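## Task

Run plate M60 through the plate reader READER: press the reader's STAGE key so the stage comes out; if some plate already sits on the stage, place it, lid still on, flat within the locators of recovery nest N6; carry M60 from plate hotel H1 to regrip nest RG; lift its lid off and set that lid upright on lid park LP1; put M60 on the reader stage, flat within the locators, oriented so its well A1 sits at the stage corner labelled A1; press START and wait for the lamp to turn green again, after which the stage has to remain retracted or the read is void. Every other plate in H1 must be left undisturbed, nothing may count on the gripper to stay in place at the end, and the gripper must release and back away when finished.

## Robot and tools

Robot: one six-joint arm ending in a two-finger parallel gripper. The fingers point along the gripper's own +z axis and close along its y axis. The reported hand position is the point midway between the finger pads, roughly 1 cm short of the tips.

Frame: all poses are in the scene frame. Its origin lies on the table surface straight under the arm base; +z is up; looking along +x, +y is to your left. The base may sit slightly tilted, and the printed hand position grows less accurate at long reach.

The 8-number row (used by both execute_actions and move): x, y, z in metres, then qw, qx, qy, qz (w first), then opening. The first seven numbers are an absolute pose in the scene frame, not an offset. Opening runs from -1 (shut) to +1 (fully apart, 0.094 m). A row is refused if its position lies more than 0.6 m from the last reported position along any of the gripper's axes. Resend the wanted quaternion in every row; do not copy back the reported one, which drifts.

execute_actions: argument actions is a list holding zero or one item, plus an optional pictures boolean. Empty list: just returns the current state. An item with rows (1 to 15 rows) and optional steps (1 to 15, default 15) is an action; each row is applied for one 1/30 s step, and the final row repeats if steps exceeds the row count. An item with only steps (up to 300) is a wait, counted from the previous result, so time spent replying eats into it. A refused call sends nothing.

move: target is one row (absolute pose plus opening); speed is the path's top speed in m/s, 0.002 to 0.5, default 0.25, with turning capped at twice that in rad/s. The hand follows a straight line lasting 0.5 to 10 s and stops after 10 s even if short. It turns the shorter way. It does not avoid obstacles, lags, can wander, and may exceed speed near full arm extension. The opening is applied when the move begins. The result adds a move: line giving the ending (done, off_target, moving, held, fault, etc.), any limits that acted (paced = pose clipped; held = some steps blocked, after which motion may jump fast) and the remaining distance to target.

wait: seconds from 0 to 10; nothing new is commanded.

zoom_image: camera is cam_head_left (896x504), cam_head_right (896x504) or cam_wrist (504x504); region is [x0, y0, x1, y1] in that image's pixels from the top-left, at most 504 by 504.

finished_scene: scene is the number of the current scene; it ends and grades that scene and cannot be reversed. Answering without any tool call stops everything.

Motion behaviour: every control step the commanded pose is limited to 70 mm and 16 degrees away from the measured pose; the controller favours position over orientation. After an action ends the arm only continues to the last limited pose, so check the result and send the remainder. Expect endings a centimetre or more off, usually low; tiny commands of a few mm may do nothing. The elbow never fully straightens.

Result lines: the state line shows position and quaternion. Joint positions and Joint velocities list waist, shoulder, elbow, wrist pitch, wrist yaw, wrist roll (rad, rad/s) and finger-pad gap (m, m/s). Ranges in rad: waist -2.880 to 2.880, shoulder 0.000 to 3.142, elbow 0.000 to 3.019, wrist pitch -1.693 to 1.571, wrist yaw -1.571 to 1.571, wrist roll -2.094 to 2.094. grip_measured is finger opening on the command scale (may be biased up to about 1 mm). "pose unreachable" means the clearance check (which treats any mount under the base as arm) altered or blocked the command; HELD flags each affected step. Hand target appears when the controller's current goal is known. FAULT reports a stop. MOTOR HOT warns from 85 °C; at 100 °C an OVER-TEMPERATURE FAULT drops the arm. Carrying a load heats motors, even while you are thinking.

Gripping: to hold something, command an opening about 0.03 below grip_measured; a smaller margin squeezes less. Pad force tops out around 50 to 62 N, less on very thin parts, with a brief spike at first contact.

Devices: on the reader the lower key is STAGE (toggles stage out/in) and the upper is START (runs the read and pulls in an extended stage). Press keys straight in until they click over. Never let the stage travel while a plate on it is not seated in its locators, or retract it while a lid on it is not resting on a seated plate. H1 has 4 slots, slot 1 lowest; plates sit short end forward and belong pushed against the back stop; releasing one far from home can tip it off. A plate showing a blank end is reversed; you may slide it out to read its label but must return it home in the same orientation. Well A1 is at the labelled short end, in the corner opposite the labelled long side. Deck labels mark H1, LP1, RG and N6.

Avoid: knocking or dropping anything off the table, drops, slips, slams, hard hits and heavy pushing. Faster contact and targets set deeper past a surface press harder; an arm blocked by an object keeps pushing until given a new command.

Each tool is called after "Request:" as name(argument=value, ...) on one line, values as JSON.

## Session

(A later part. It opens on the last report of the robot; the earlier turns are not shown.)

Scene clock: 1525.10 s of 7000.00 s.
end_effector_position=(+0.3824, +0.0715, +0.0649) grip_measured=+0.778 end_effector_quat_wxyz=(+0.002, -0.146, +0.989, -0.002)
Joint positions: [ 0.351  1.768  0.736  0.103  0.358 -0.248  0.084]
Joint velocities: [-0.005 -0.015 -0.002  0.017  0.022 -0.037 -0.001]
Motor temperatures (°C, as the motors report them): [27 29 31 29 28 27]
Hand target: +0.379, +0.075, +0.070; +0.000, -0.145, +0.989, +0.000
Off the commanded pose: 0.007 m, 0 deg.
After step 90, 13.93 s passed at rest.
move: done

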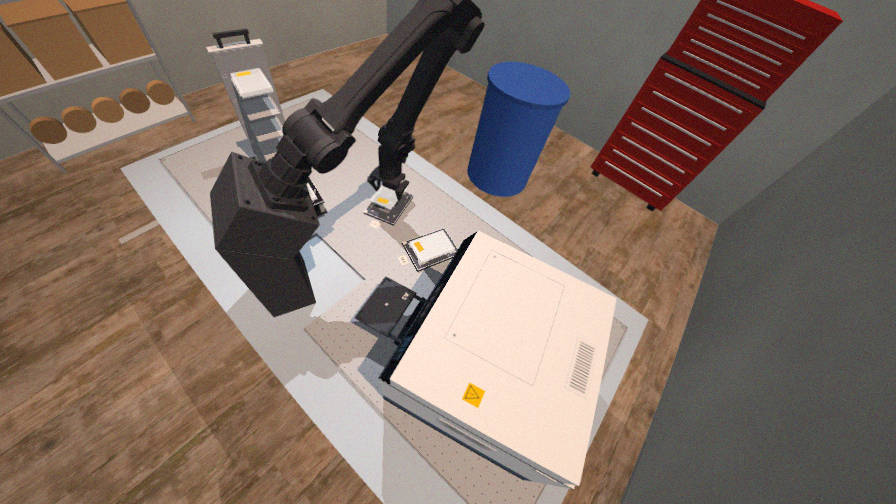

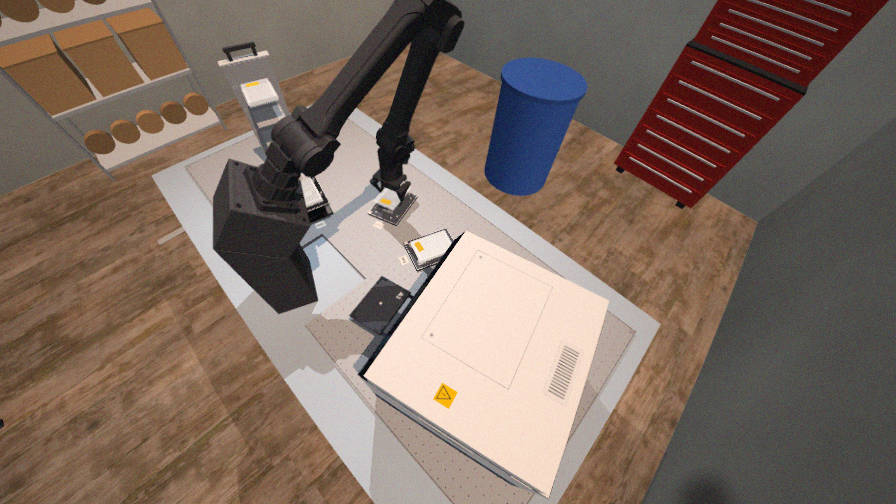

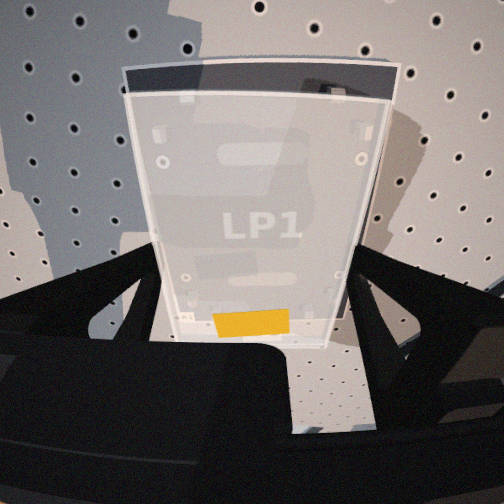

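Request:
move(target=[0.379, 0.066, 0.03, 0, 0.145, -0.989, 0, 0.76], speed=0.025)

Scene clock: 1532.30 s of 7000.00 s.
end_effector_position=(+0.3791, +0.0711, +0.0390) grip_measured=+0.778 end_effector_quat_wxyz=(+0.001, -0.146, +0.989, +0.003)
Joint positions: [ 0.325  1.845  0.767  0.153  0.331 -0.27   0.084]
Joint velocities: [-0.005 -0.005 -0.007  0.007  0.051 -0.081 -0.001]
Motor temperatures (°C, as the motors report them): [27 29 31 29 28 27]
Hand target: +0.379, +0.066, +0.030; -0.000, -0.145, +0.989, -0.000
Off the commanded pose: 0.010 m, 0 deg.
After step 90, 2.57 s passed at rest.
move: done

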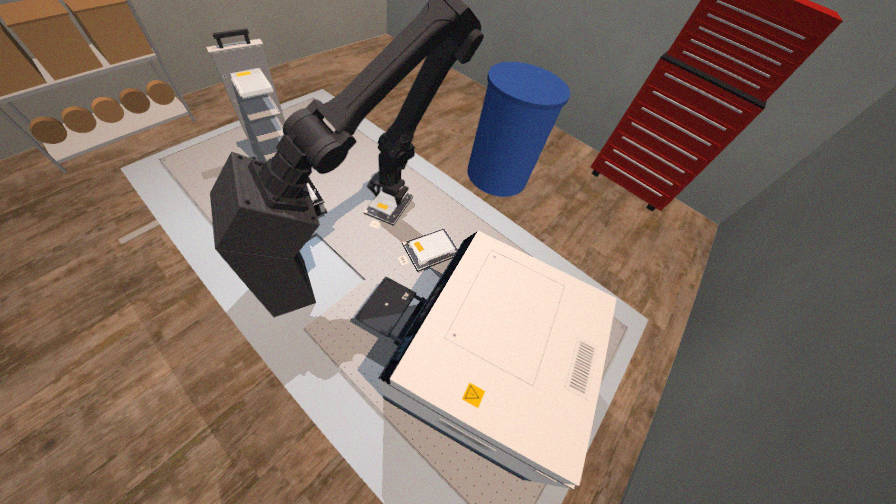

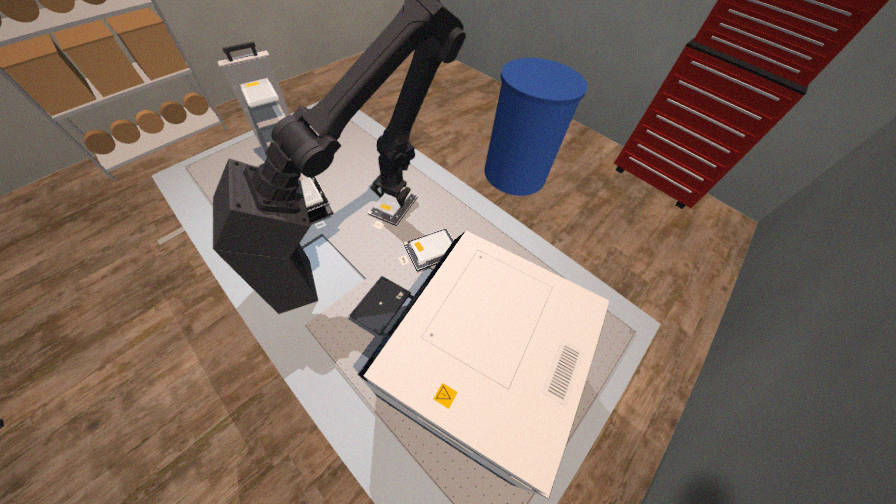

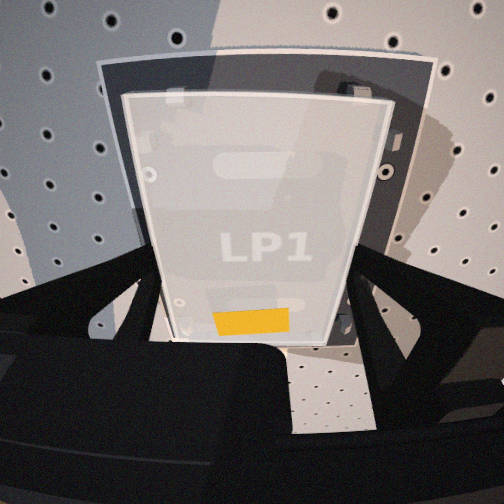

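Request:
move(target=[0.380, 0.061, 0.034, 0, 0.145, -0.989, 0, 0.76], speed=0.01)

Scene clock: 1539.00 s of 7000.00 s.
end_effector_position=(+0.3790, +0.0708, +0.0386) grip_measured=+0.778 end_effector_quat_wxyz=(+0.001, -0.147, +0.989, +0.006)
Joint positions: [ 0.322  1.845  0.767  0.153  0.325 -0.274  0.084]
Joint velocities: [-0.005 -0.015 -0.002  0.002 -0.007 -0.051  0.   ]
Motor temperatures (°C, as the motors report them): [27 29 31 29 28 27]
Hand target: +0.380, +0.061, +0.034; +0.000, -0.145, +0.989, -0.000
Off the commanded pose: 0.011 m, 1 deg.
After step 90, 2.33 s passed at rest.
move: off_target

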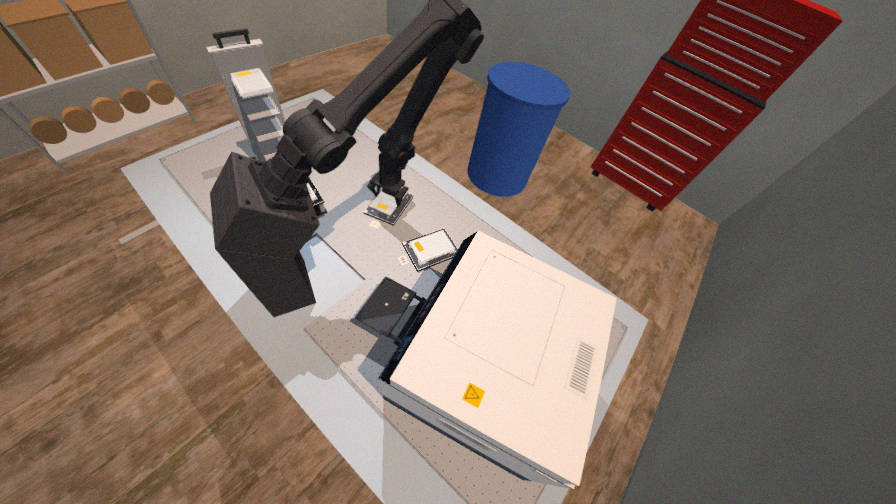

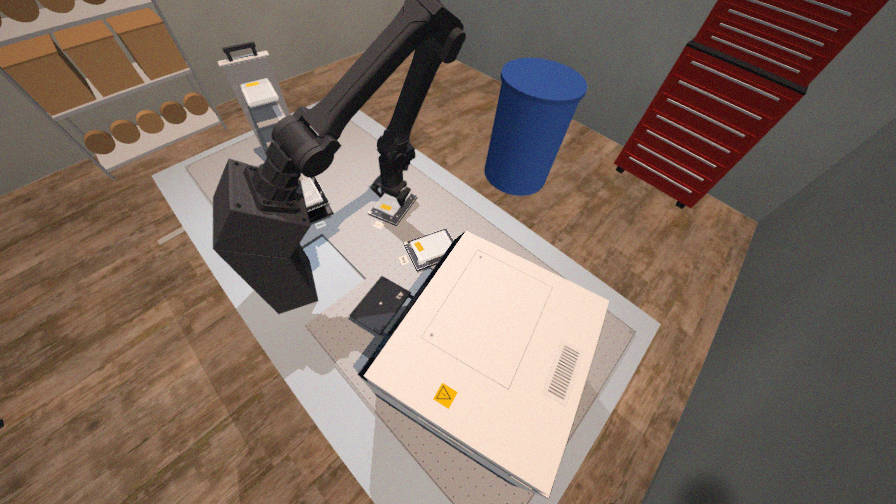

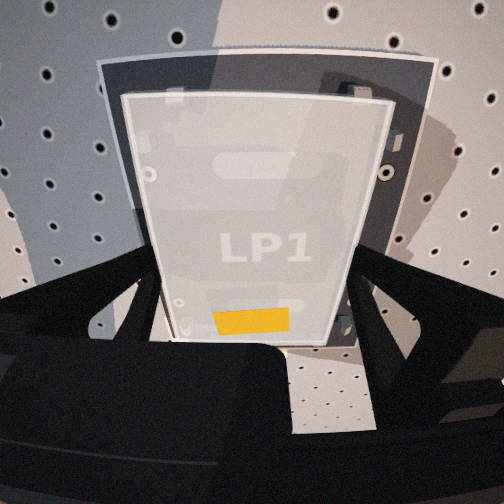

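Request:
move(target=[0.379, 0.0645, 0.07, 0, 0.145, -0.989, 0, 0.76], speed=0.03)

Request:
move(target=[0.379, 0.068, 0.042, 0, 0.145, -0.989, 0, 0.76], speed=0.025)

Scene clock: 1547.87 s of 7000.00 s.
end_effector_position=(+0.3826, +0.0602, +0.0652) grip_measured=+0.778 end_effector_quat_wxyz=(+0.003, -0.145, +0.989, -0.003)
Joint positions: [ 0.325  1.755  0.728  0.107  0.343 -0.269  0.084]
Joint velocities: [-0.005 -0.015 -0.007  0.017 -0.081 -0.066  0.   ]
Motor temperatures (°C, as the motors report them): [27 29 31 29 28 27]
Hand target: +0.379, +0.065, +0.070; +0.000, -0.145, +0.989, +0.000
Off the commanded pose: 0.007 m, 0 deg.
After step 90, 4.50 s passed at rest.
move: done

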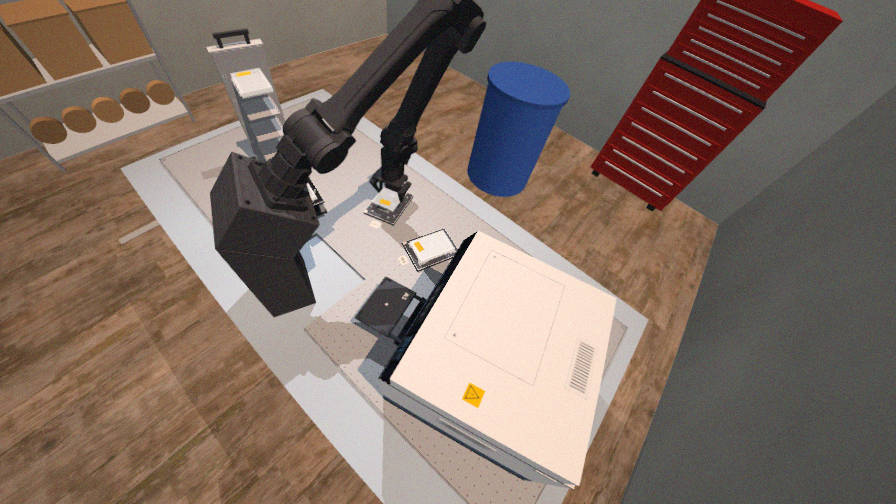

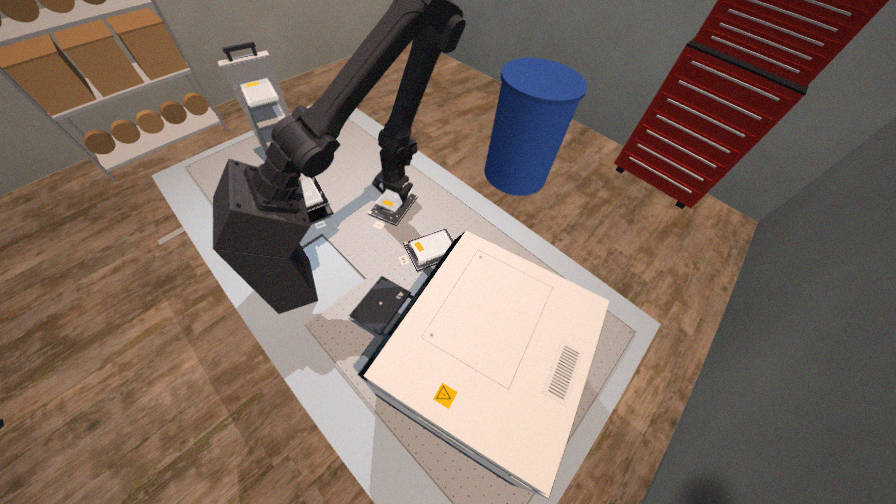

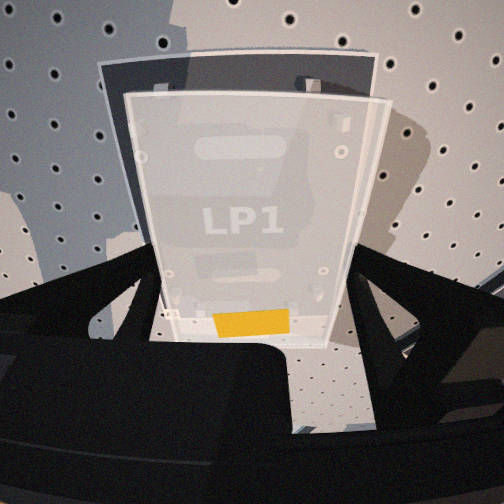

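Scene clock: 1549.17 s of 7000.00 s.
end_effector_position=(+0.3779, +0.0676, +0.0453) grip_measured=+0.778 end_effector_quat_wxyz=(-0.003, -0.147, +0.989, -0.000)
Joint positions: [ 0.325  1.824  0.757  0.135  0.34  -0.269  0.084]
Joint velocities: [ 0.015 -0.015 -0.012  0.007 -0.022  0.022 -0.   ]
Motor temperatures (°C, as the motors report them): [27 29 31 29 28 27]
Hand target: +0.379, +0.068, +0.042; +0.000, -0.145, +0.989, -0.000
Off the commanded pose: 0.004 m, 0 deg.
move: done

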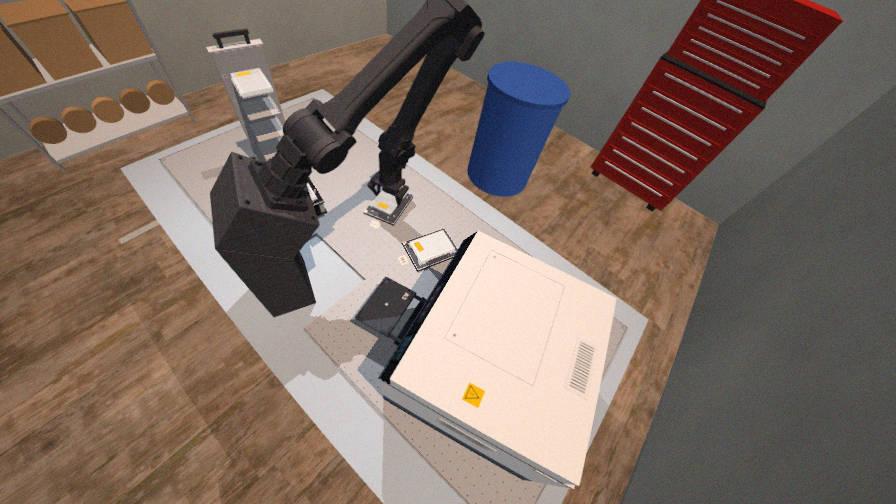

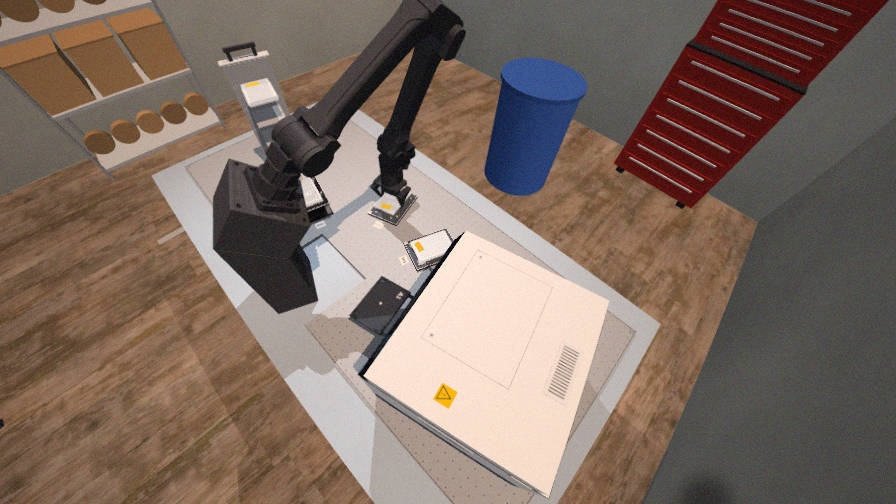

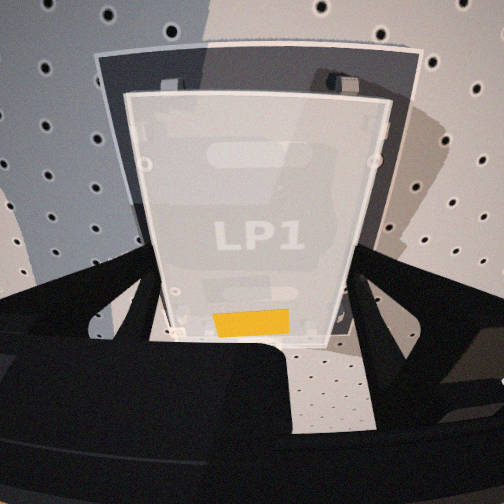

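Request:
move(target=[0.381, 0.068, 0.028, 0, 0.145, -0.989, 0, 0.76], speed=0.02)

Scene clock: 1557.27 s of 7000.00 s.
end_effector_position=(+0.3801, +0.0699, +0.0394) grip_measured=+0.778 end_effector_quat_wxyz=(-0.001, -0.147, +0.989, +0.001)
Joint positions: [ 0.324  1.843  0.77   0.145  0.337 -0.27   0.084]
Joint velocities: [ 0.005 -0.015  0.007  0.002 -0.022 -0.081 -0.   ]
Motor temperatures (°C, as the motors report them): [27 29 31 29 28 27]
Hand target: +0.381, +0.068, +0.028; -0.000, -0.145, +0.989, +0.000
Off the commanded pose: 0.012 m, 0 deg.
After step 90, 4.00 s passed at rest.
move: off_target

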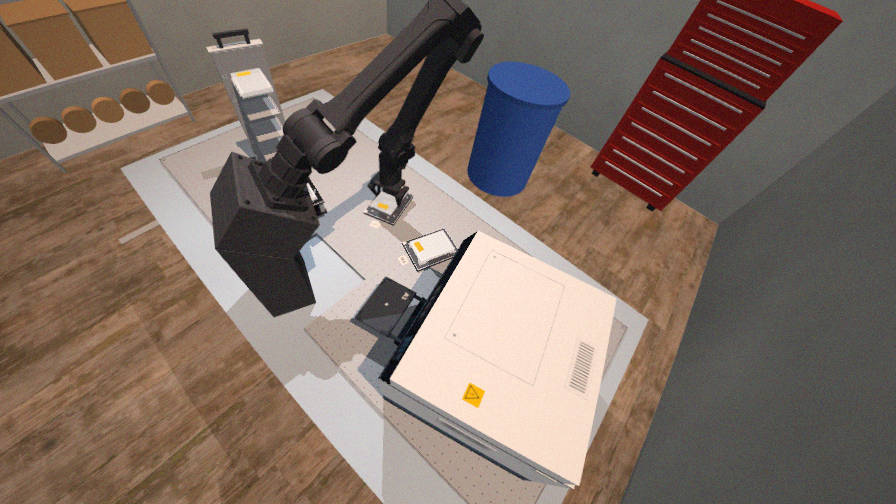

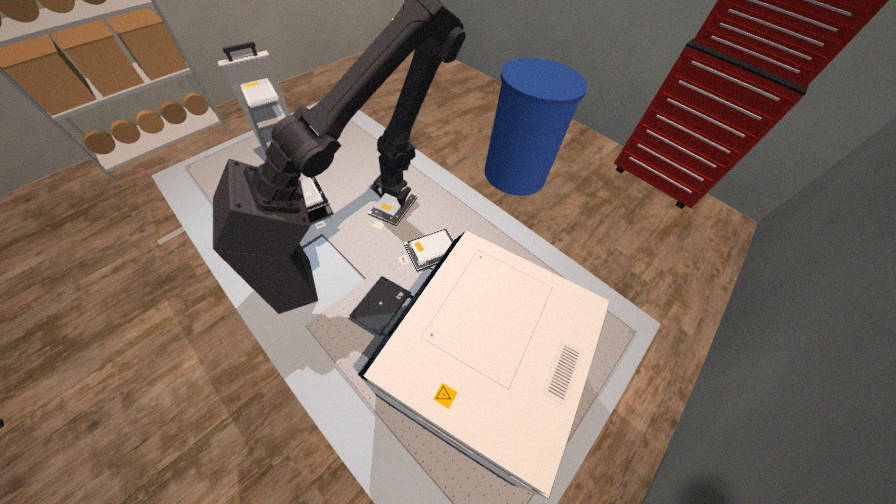

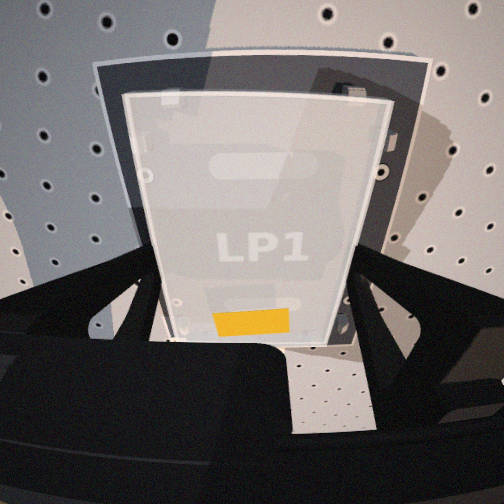

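Request:
execute_actions(actions=[])

Scene clock: 1598.87 s of 7000.00 s.
end_effector_position=(+0.3801, +0.0699, +0.0394) grip_measured=+0.778 end_effector_quat_wxyz=(-0.001, -0.147, +0.989, +0.001)
Joint positions: [ 0.324  1.843  0.77   0.145  0.337 -0.27   0.084]
Joint velocities: [-0.015 -0.005 -0.012 -0.002 -0.066  0.022  0.   ]
Motor temperatures (°C, as the motors report them): [27 29 30 29 28 27]
Hand target: +0.381, +0.068, +0.028; -0.000, -0.145, +0.989, +0.000
Off the commanded pose: 0.012 m, 0 deg.
Steps of this call (steps 1 to 90: nothing new was sent; then 38.60 s passed at rest). Readings (end_effector_position):
1: (+0.3801, +0.0699, +0.0394)
2: (+0.3801, +0.0699, +0.0394)
4: (+0.3801, +0.0699, +0.0394)
8: (+0.3801, +0.0699, +0.0394)
90: the state above

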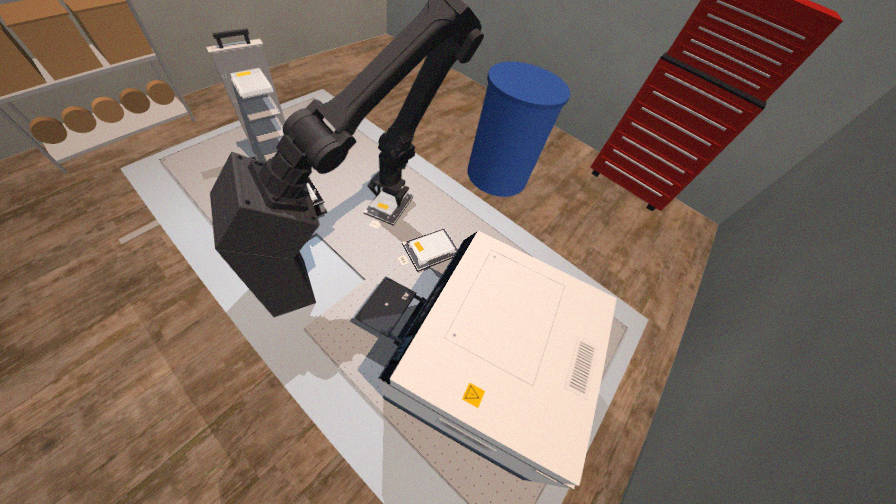

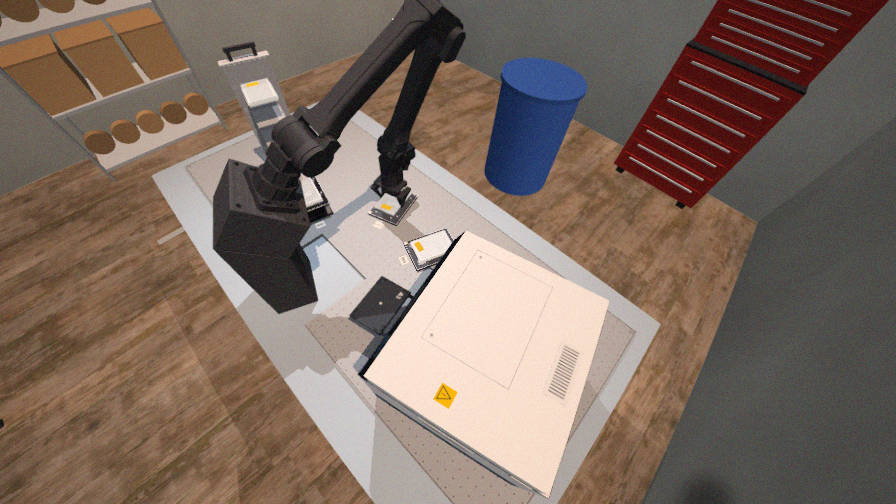

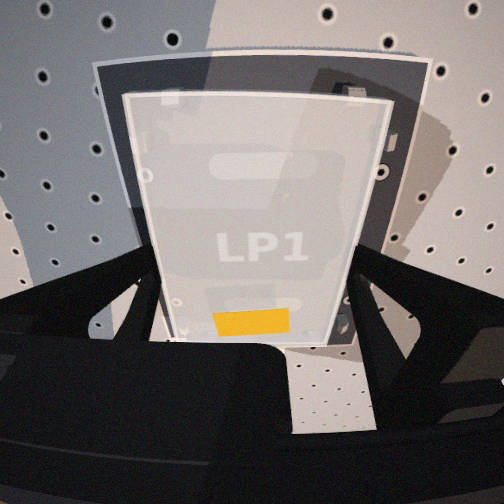

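Request:
execute_actions(actions=[{"rows":[[0.381,0.066,0.045,0,0.145,-0.989,0,0.76]],"steps":15}])

Request:
move(target=[0.381,0.066,0.042,0,0.145,-0.989,0,1], speed=0.02)

Request:
move(target=[0.375,0.066,0.11,0,0.145,-0.989,0,1], speed=0.08)

Scene clock: 1613.77 s of 7000.00 s.
end_effector_position=(+0.3821, +0.0690, +0.0419) grip_measured=+0.778 end_effector_quat_wxyz=(+0.002, -0.146, +0.989, +0.000)
Joint positions: [ 0.324  1.834  0.767  0.145  0.337 -0.27   0.084]
Joint velocities: [-0.005 -0.015 -0.002 -0.022 -0.051 -0.022  0.001]
Motor temperatures (°C, as the motors report them): [27 29 30 29 28 27]
Hand target: +0.381, +0.066, +0.045; +0.000, -0.145, +0.989, -0.000
Off the commanded pose: 0.004 m, 0 deg.
Steps of this call (steps 1 to 90: nothing new was sent; then 11.40 s passed at rest; steps 91 to 105: all 15 steps of this action). Readings (end_effector_position):
91: (+0.3803, +0.0696, +0.0400)
92: (+0.3804, +0.0694, +0.0405)
94: (+0.3813, +0.0692, +0.0414)
98: (+0.3821, +0.0690, +0.0419)
105: the state above

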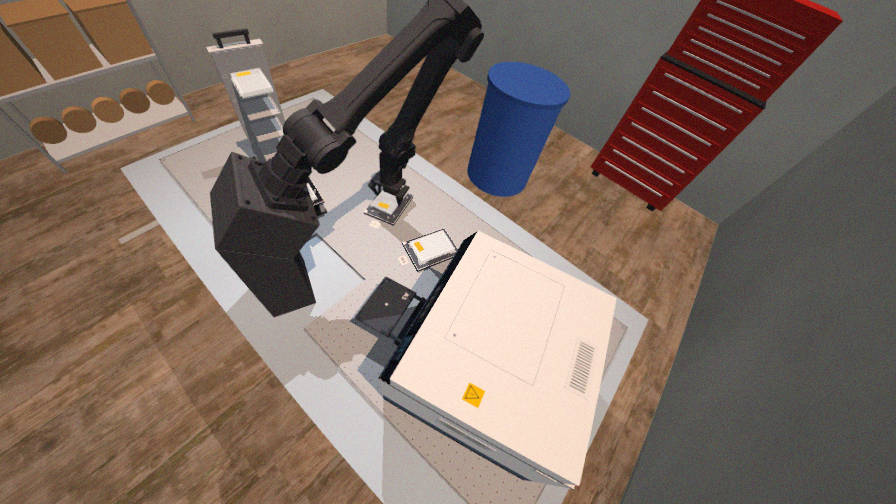

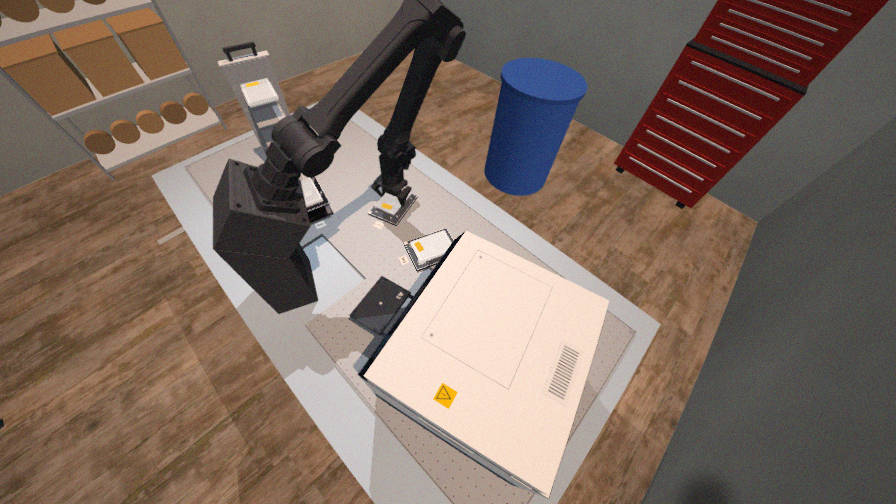

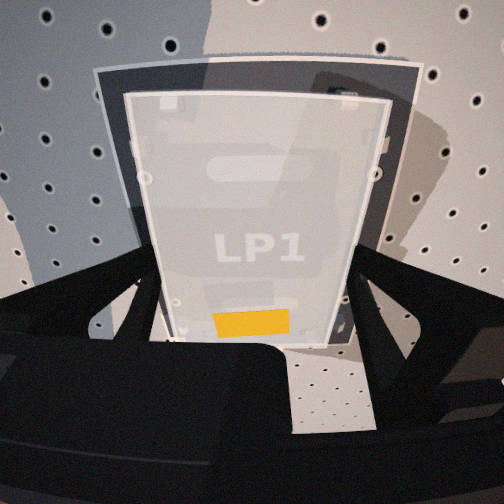

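Scene clock: 1614.70 s of 7000.00 s.
end_effector_position=(+0.3821, +0.0691, +0.0419) grip_measured=+1.000 end_effector_quat_wxyz=(+0.002, -0.146, +0.989, +0.000)
Joint positions: [ 0.324  1.834  0.767  0.145  0.337 -0.27   0.094]
Joint velocities: [-0.005  0.005 -0.012  0.012 -0.037  0.095  0.   ]
Motor temperatures (°C, as the motors report them): [27 29 30 29 28 27]
Hand target: +0.381, +0.066, +0.042; +0.000, -0.145, +0.989, +0.000
Off the commanded pose: 0.003 m, 0 deg.
move: done

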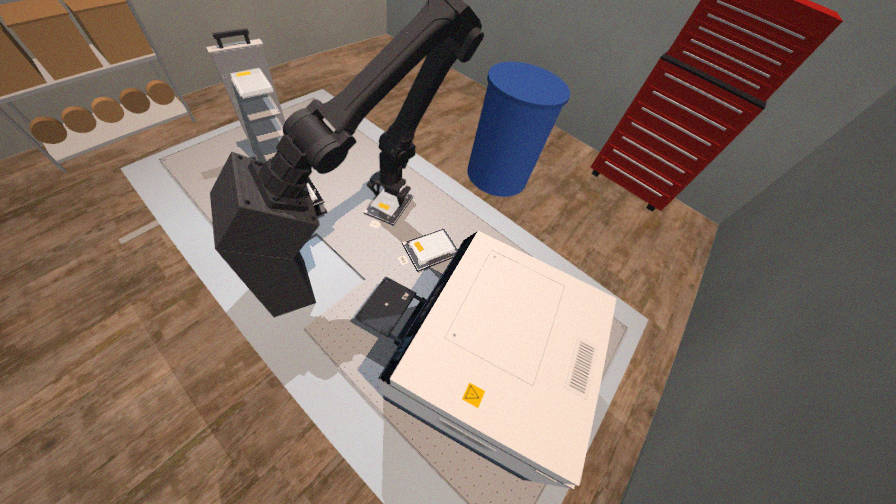

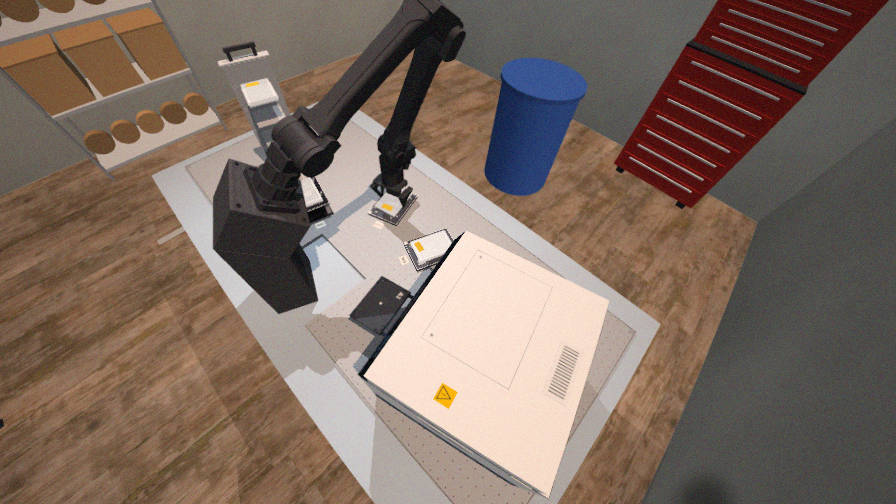

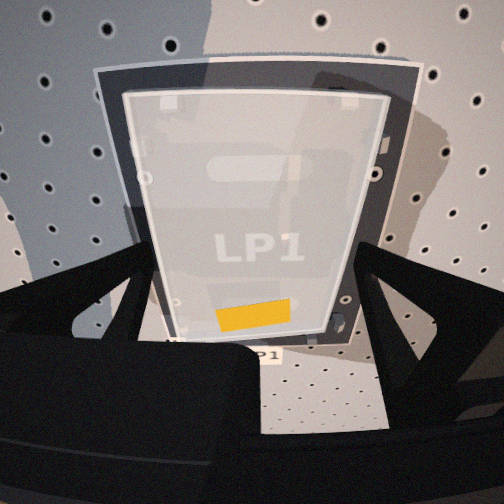

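Scene clock: 1615.90 s of 7000.00 s.
end_effector_position=(+0.3779, +0.0625, +0.1077) grip_measured=+1.000 end_effector_quat_wxyz=(+0.003, -0.146, +0.989, -0.002)
Joint positions: [ 0.369  1.623  0.666  0.024  0.368 -0.234  0.094]
Joint velocities: [-0.015 -0.005  0.007 -0.012 -0.007 -0.066  0.   ]
Motor temperatures (°C, as the motors report them): [27 29 30 29 28 27]
Hand target: +0.375, +0.066, +0.111; +0.000, -0.145, +0.989, +0.000
Off the commanded pose: 0.005 m, 0 deg.
move: done

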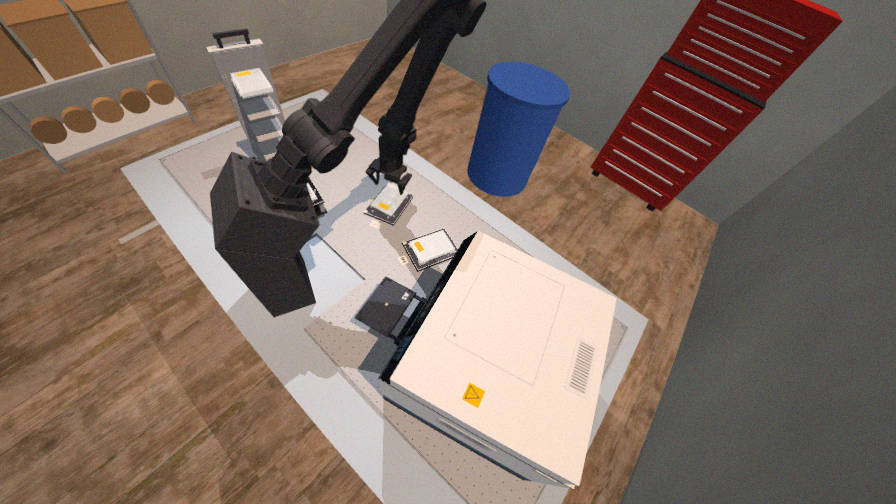

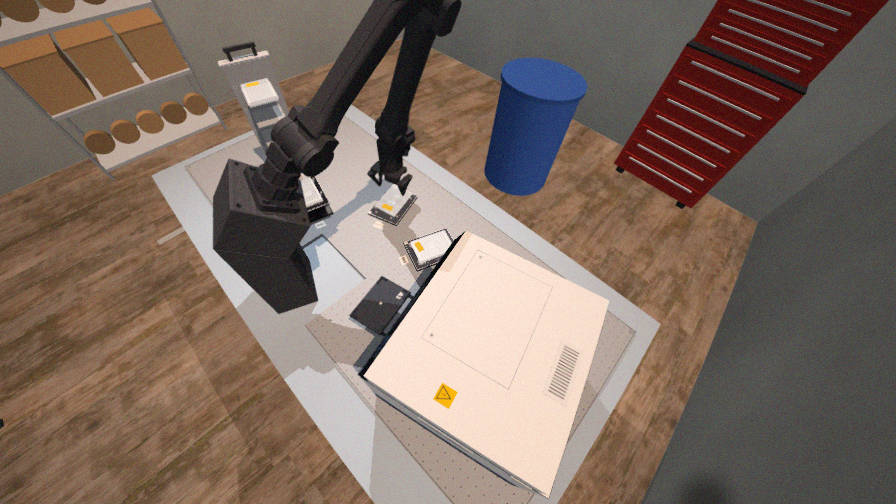

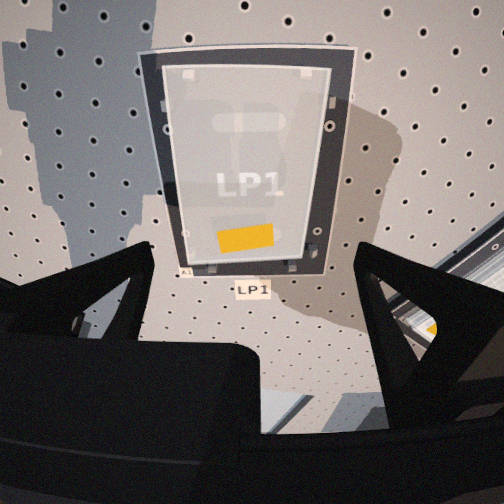

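Request:
zoom_image(camera="cam_wrist", region=[130,40,370,300])

Region (130, 40, 370, 300) of cam_wrist's 504x504 image, scaled by 1.938, with more detail than that image has; it fills the left 465 columns of this view, and the rest is white.

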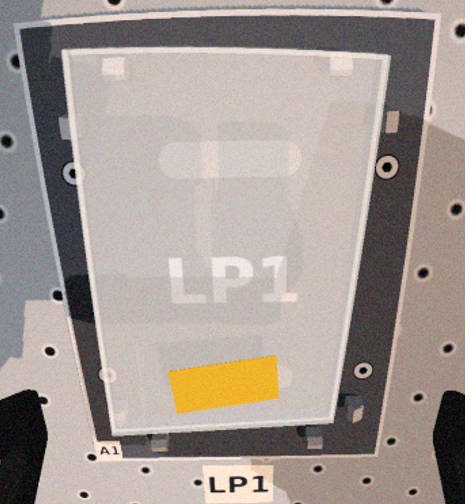

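Request:
move(target=[0.381,0.066,0.036,0,0.145,-0.989,0,1], speed=0.05)

Scene clock: 1636.17 s of 7000.00 s.
end_effector_position=(+0.3800, +0.0702, +0.0399) grip_measured=+1.000 end_effector_quat_wxyz=(-0.001, -0.144, +0.990, +0.002)
Joint positions: [ 0.324  1.841  0.77   0.141  0.334 -0.265  0.094]
Joint velocities: [-0.024  0.005 -0.002  0.027 -0.007  0.051  0.   ]
Motor temperatures (°C, as the motors report them): [27 29 30 29 28 27]
Hand target: +0.381, +0.066, +0.035; +0.000, -0.145, +0.989, -0.000
Off the commanded pose: 0.006 m, 0 deg.
After step 90, 15.53 s passed at rest.
move: done

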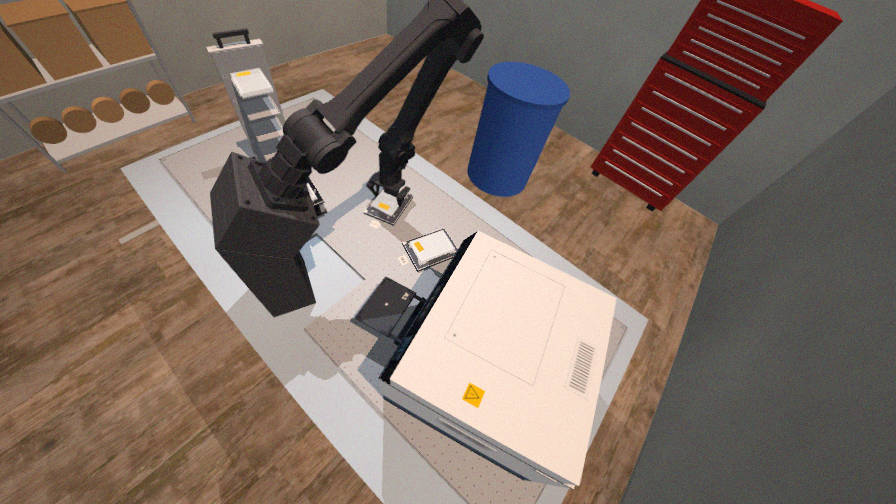

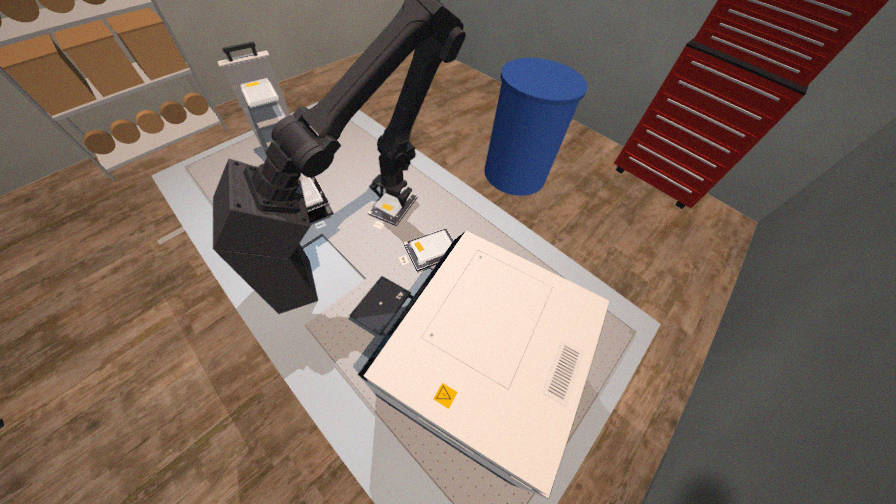

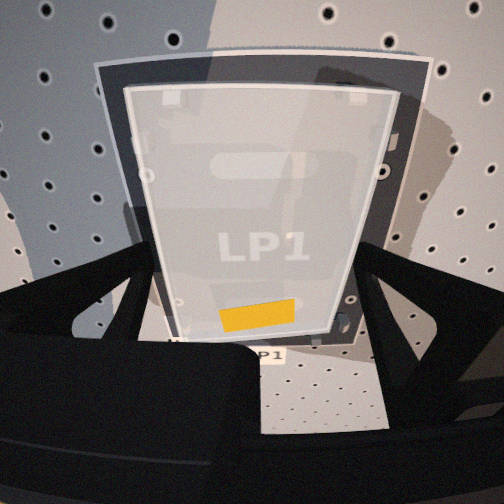

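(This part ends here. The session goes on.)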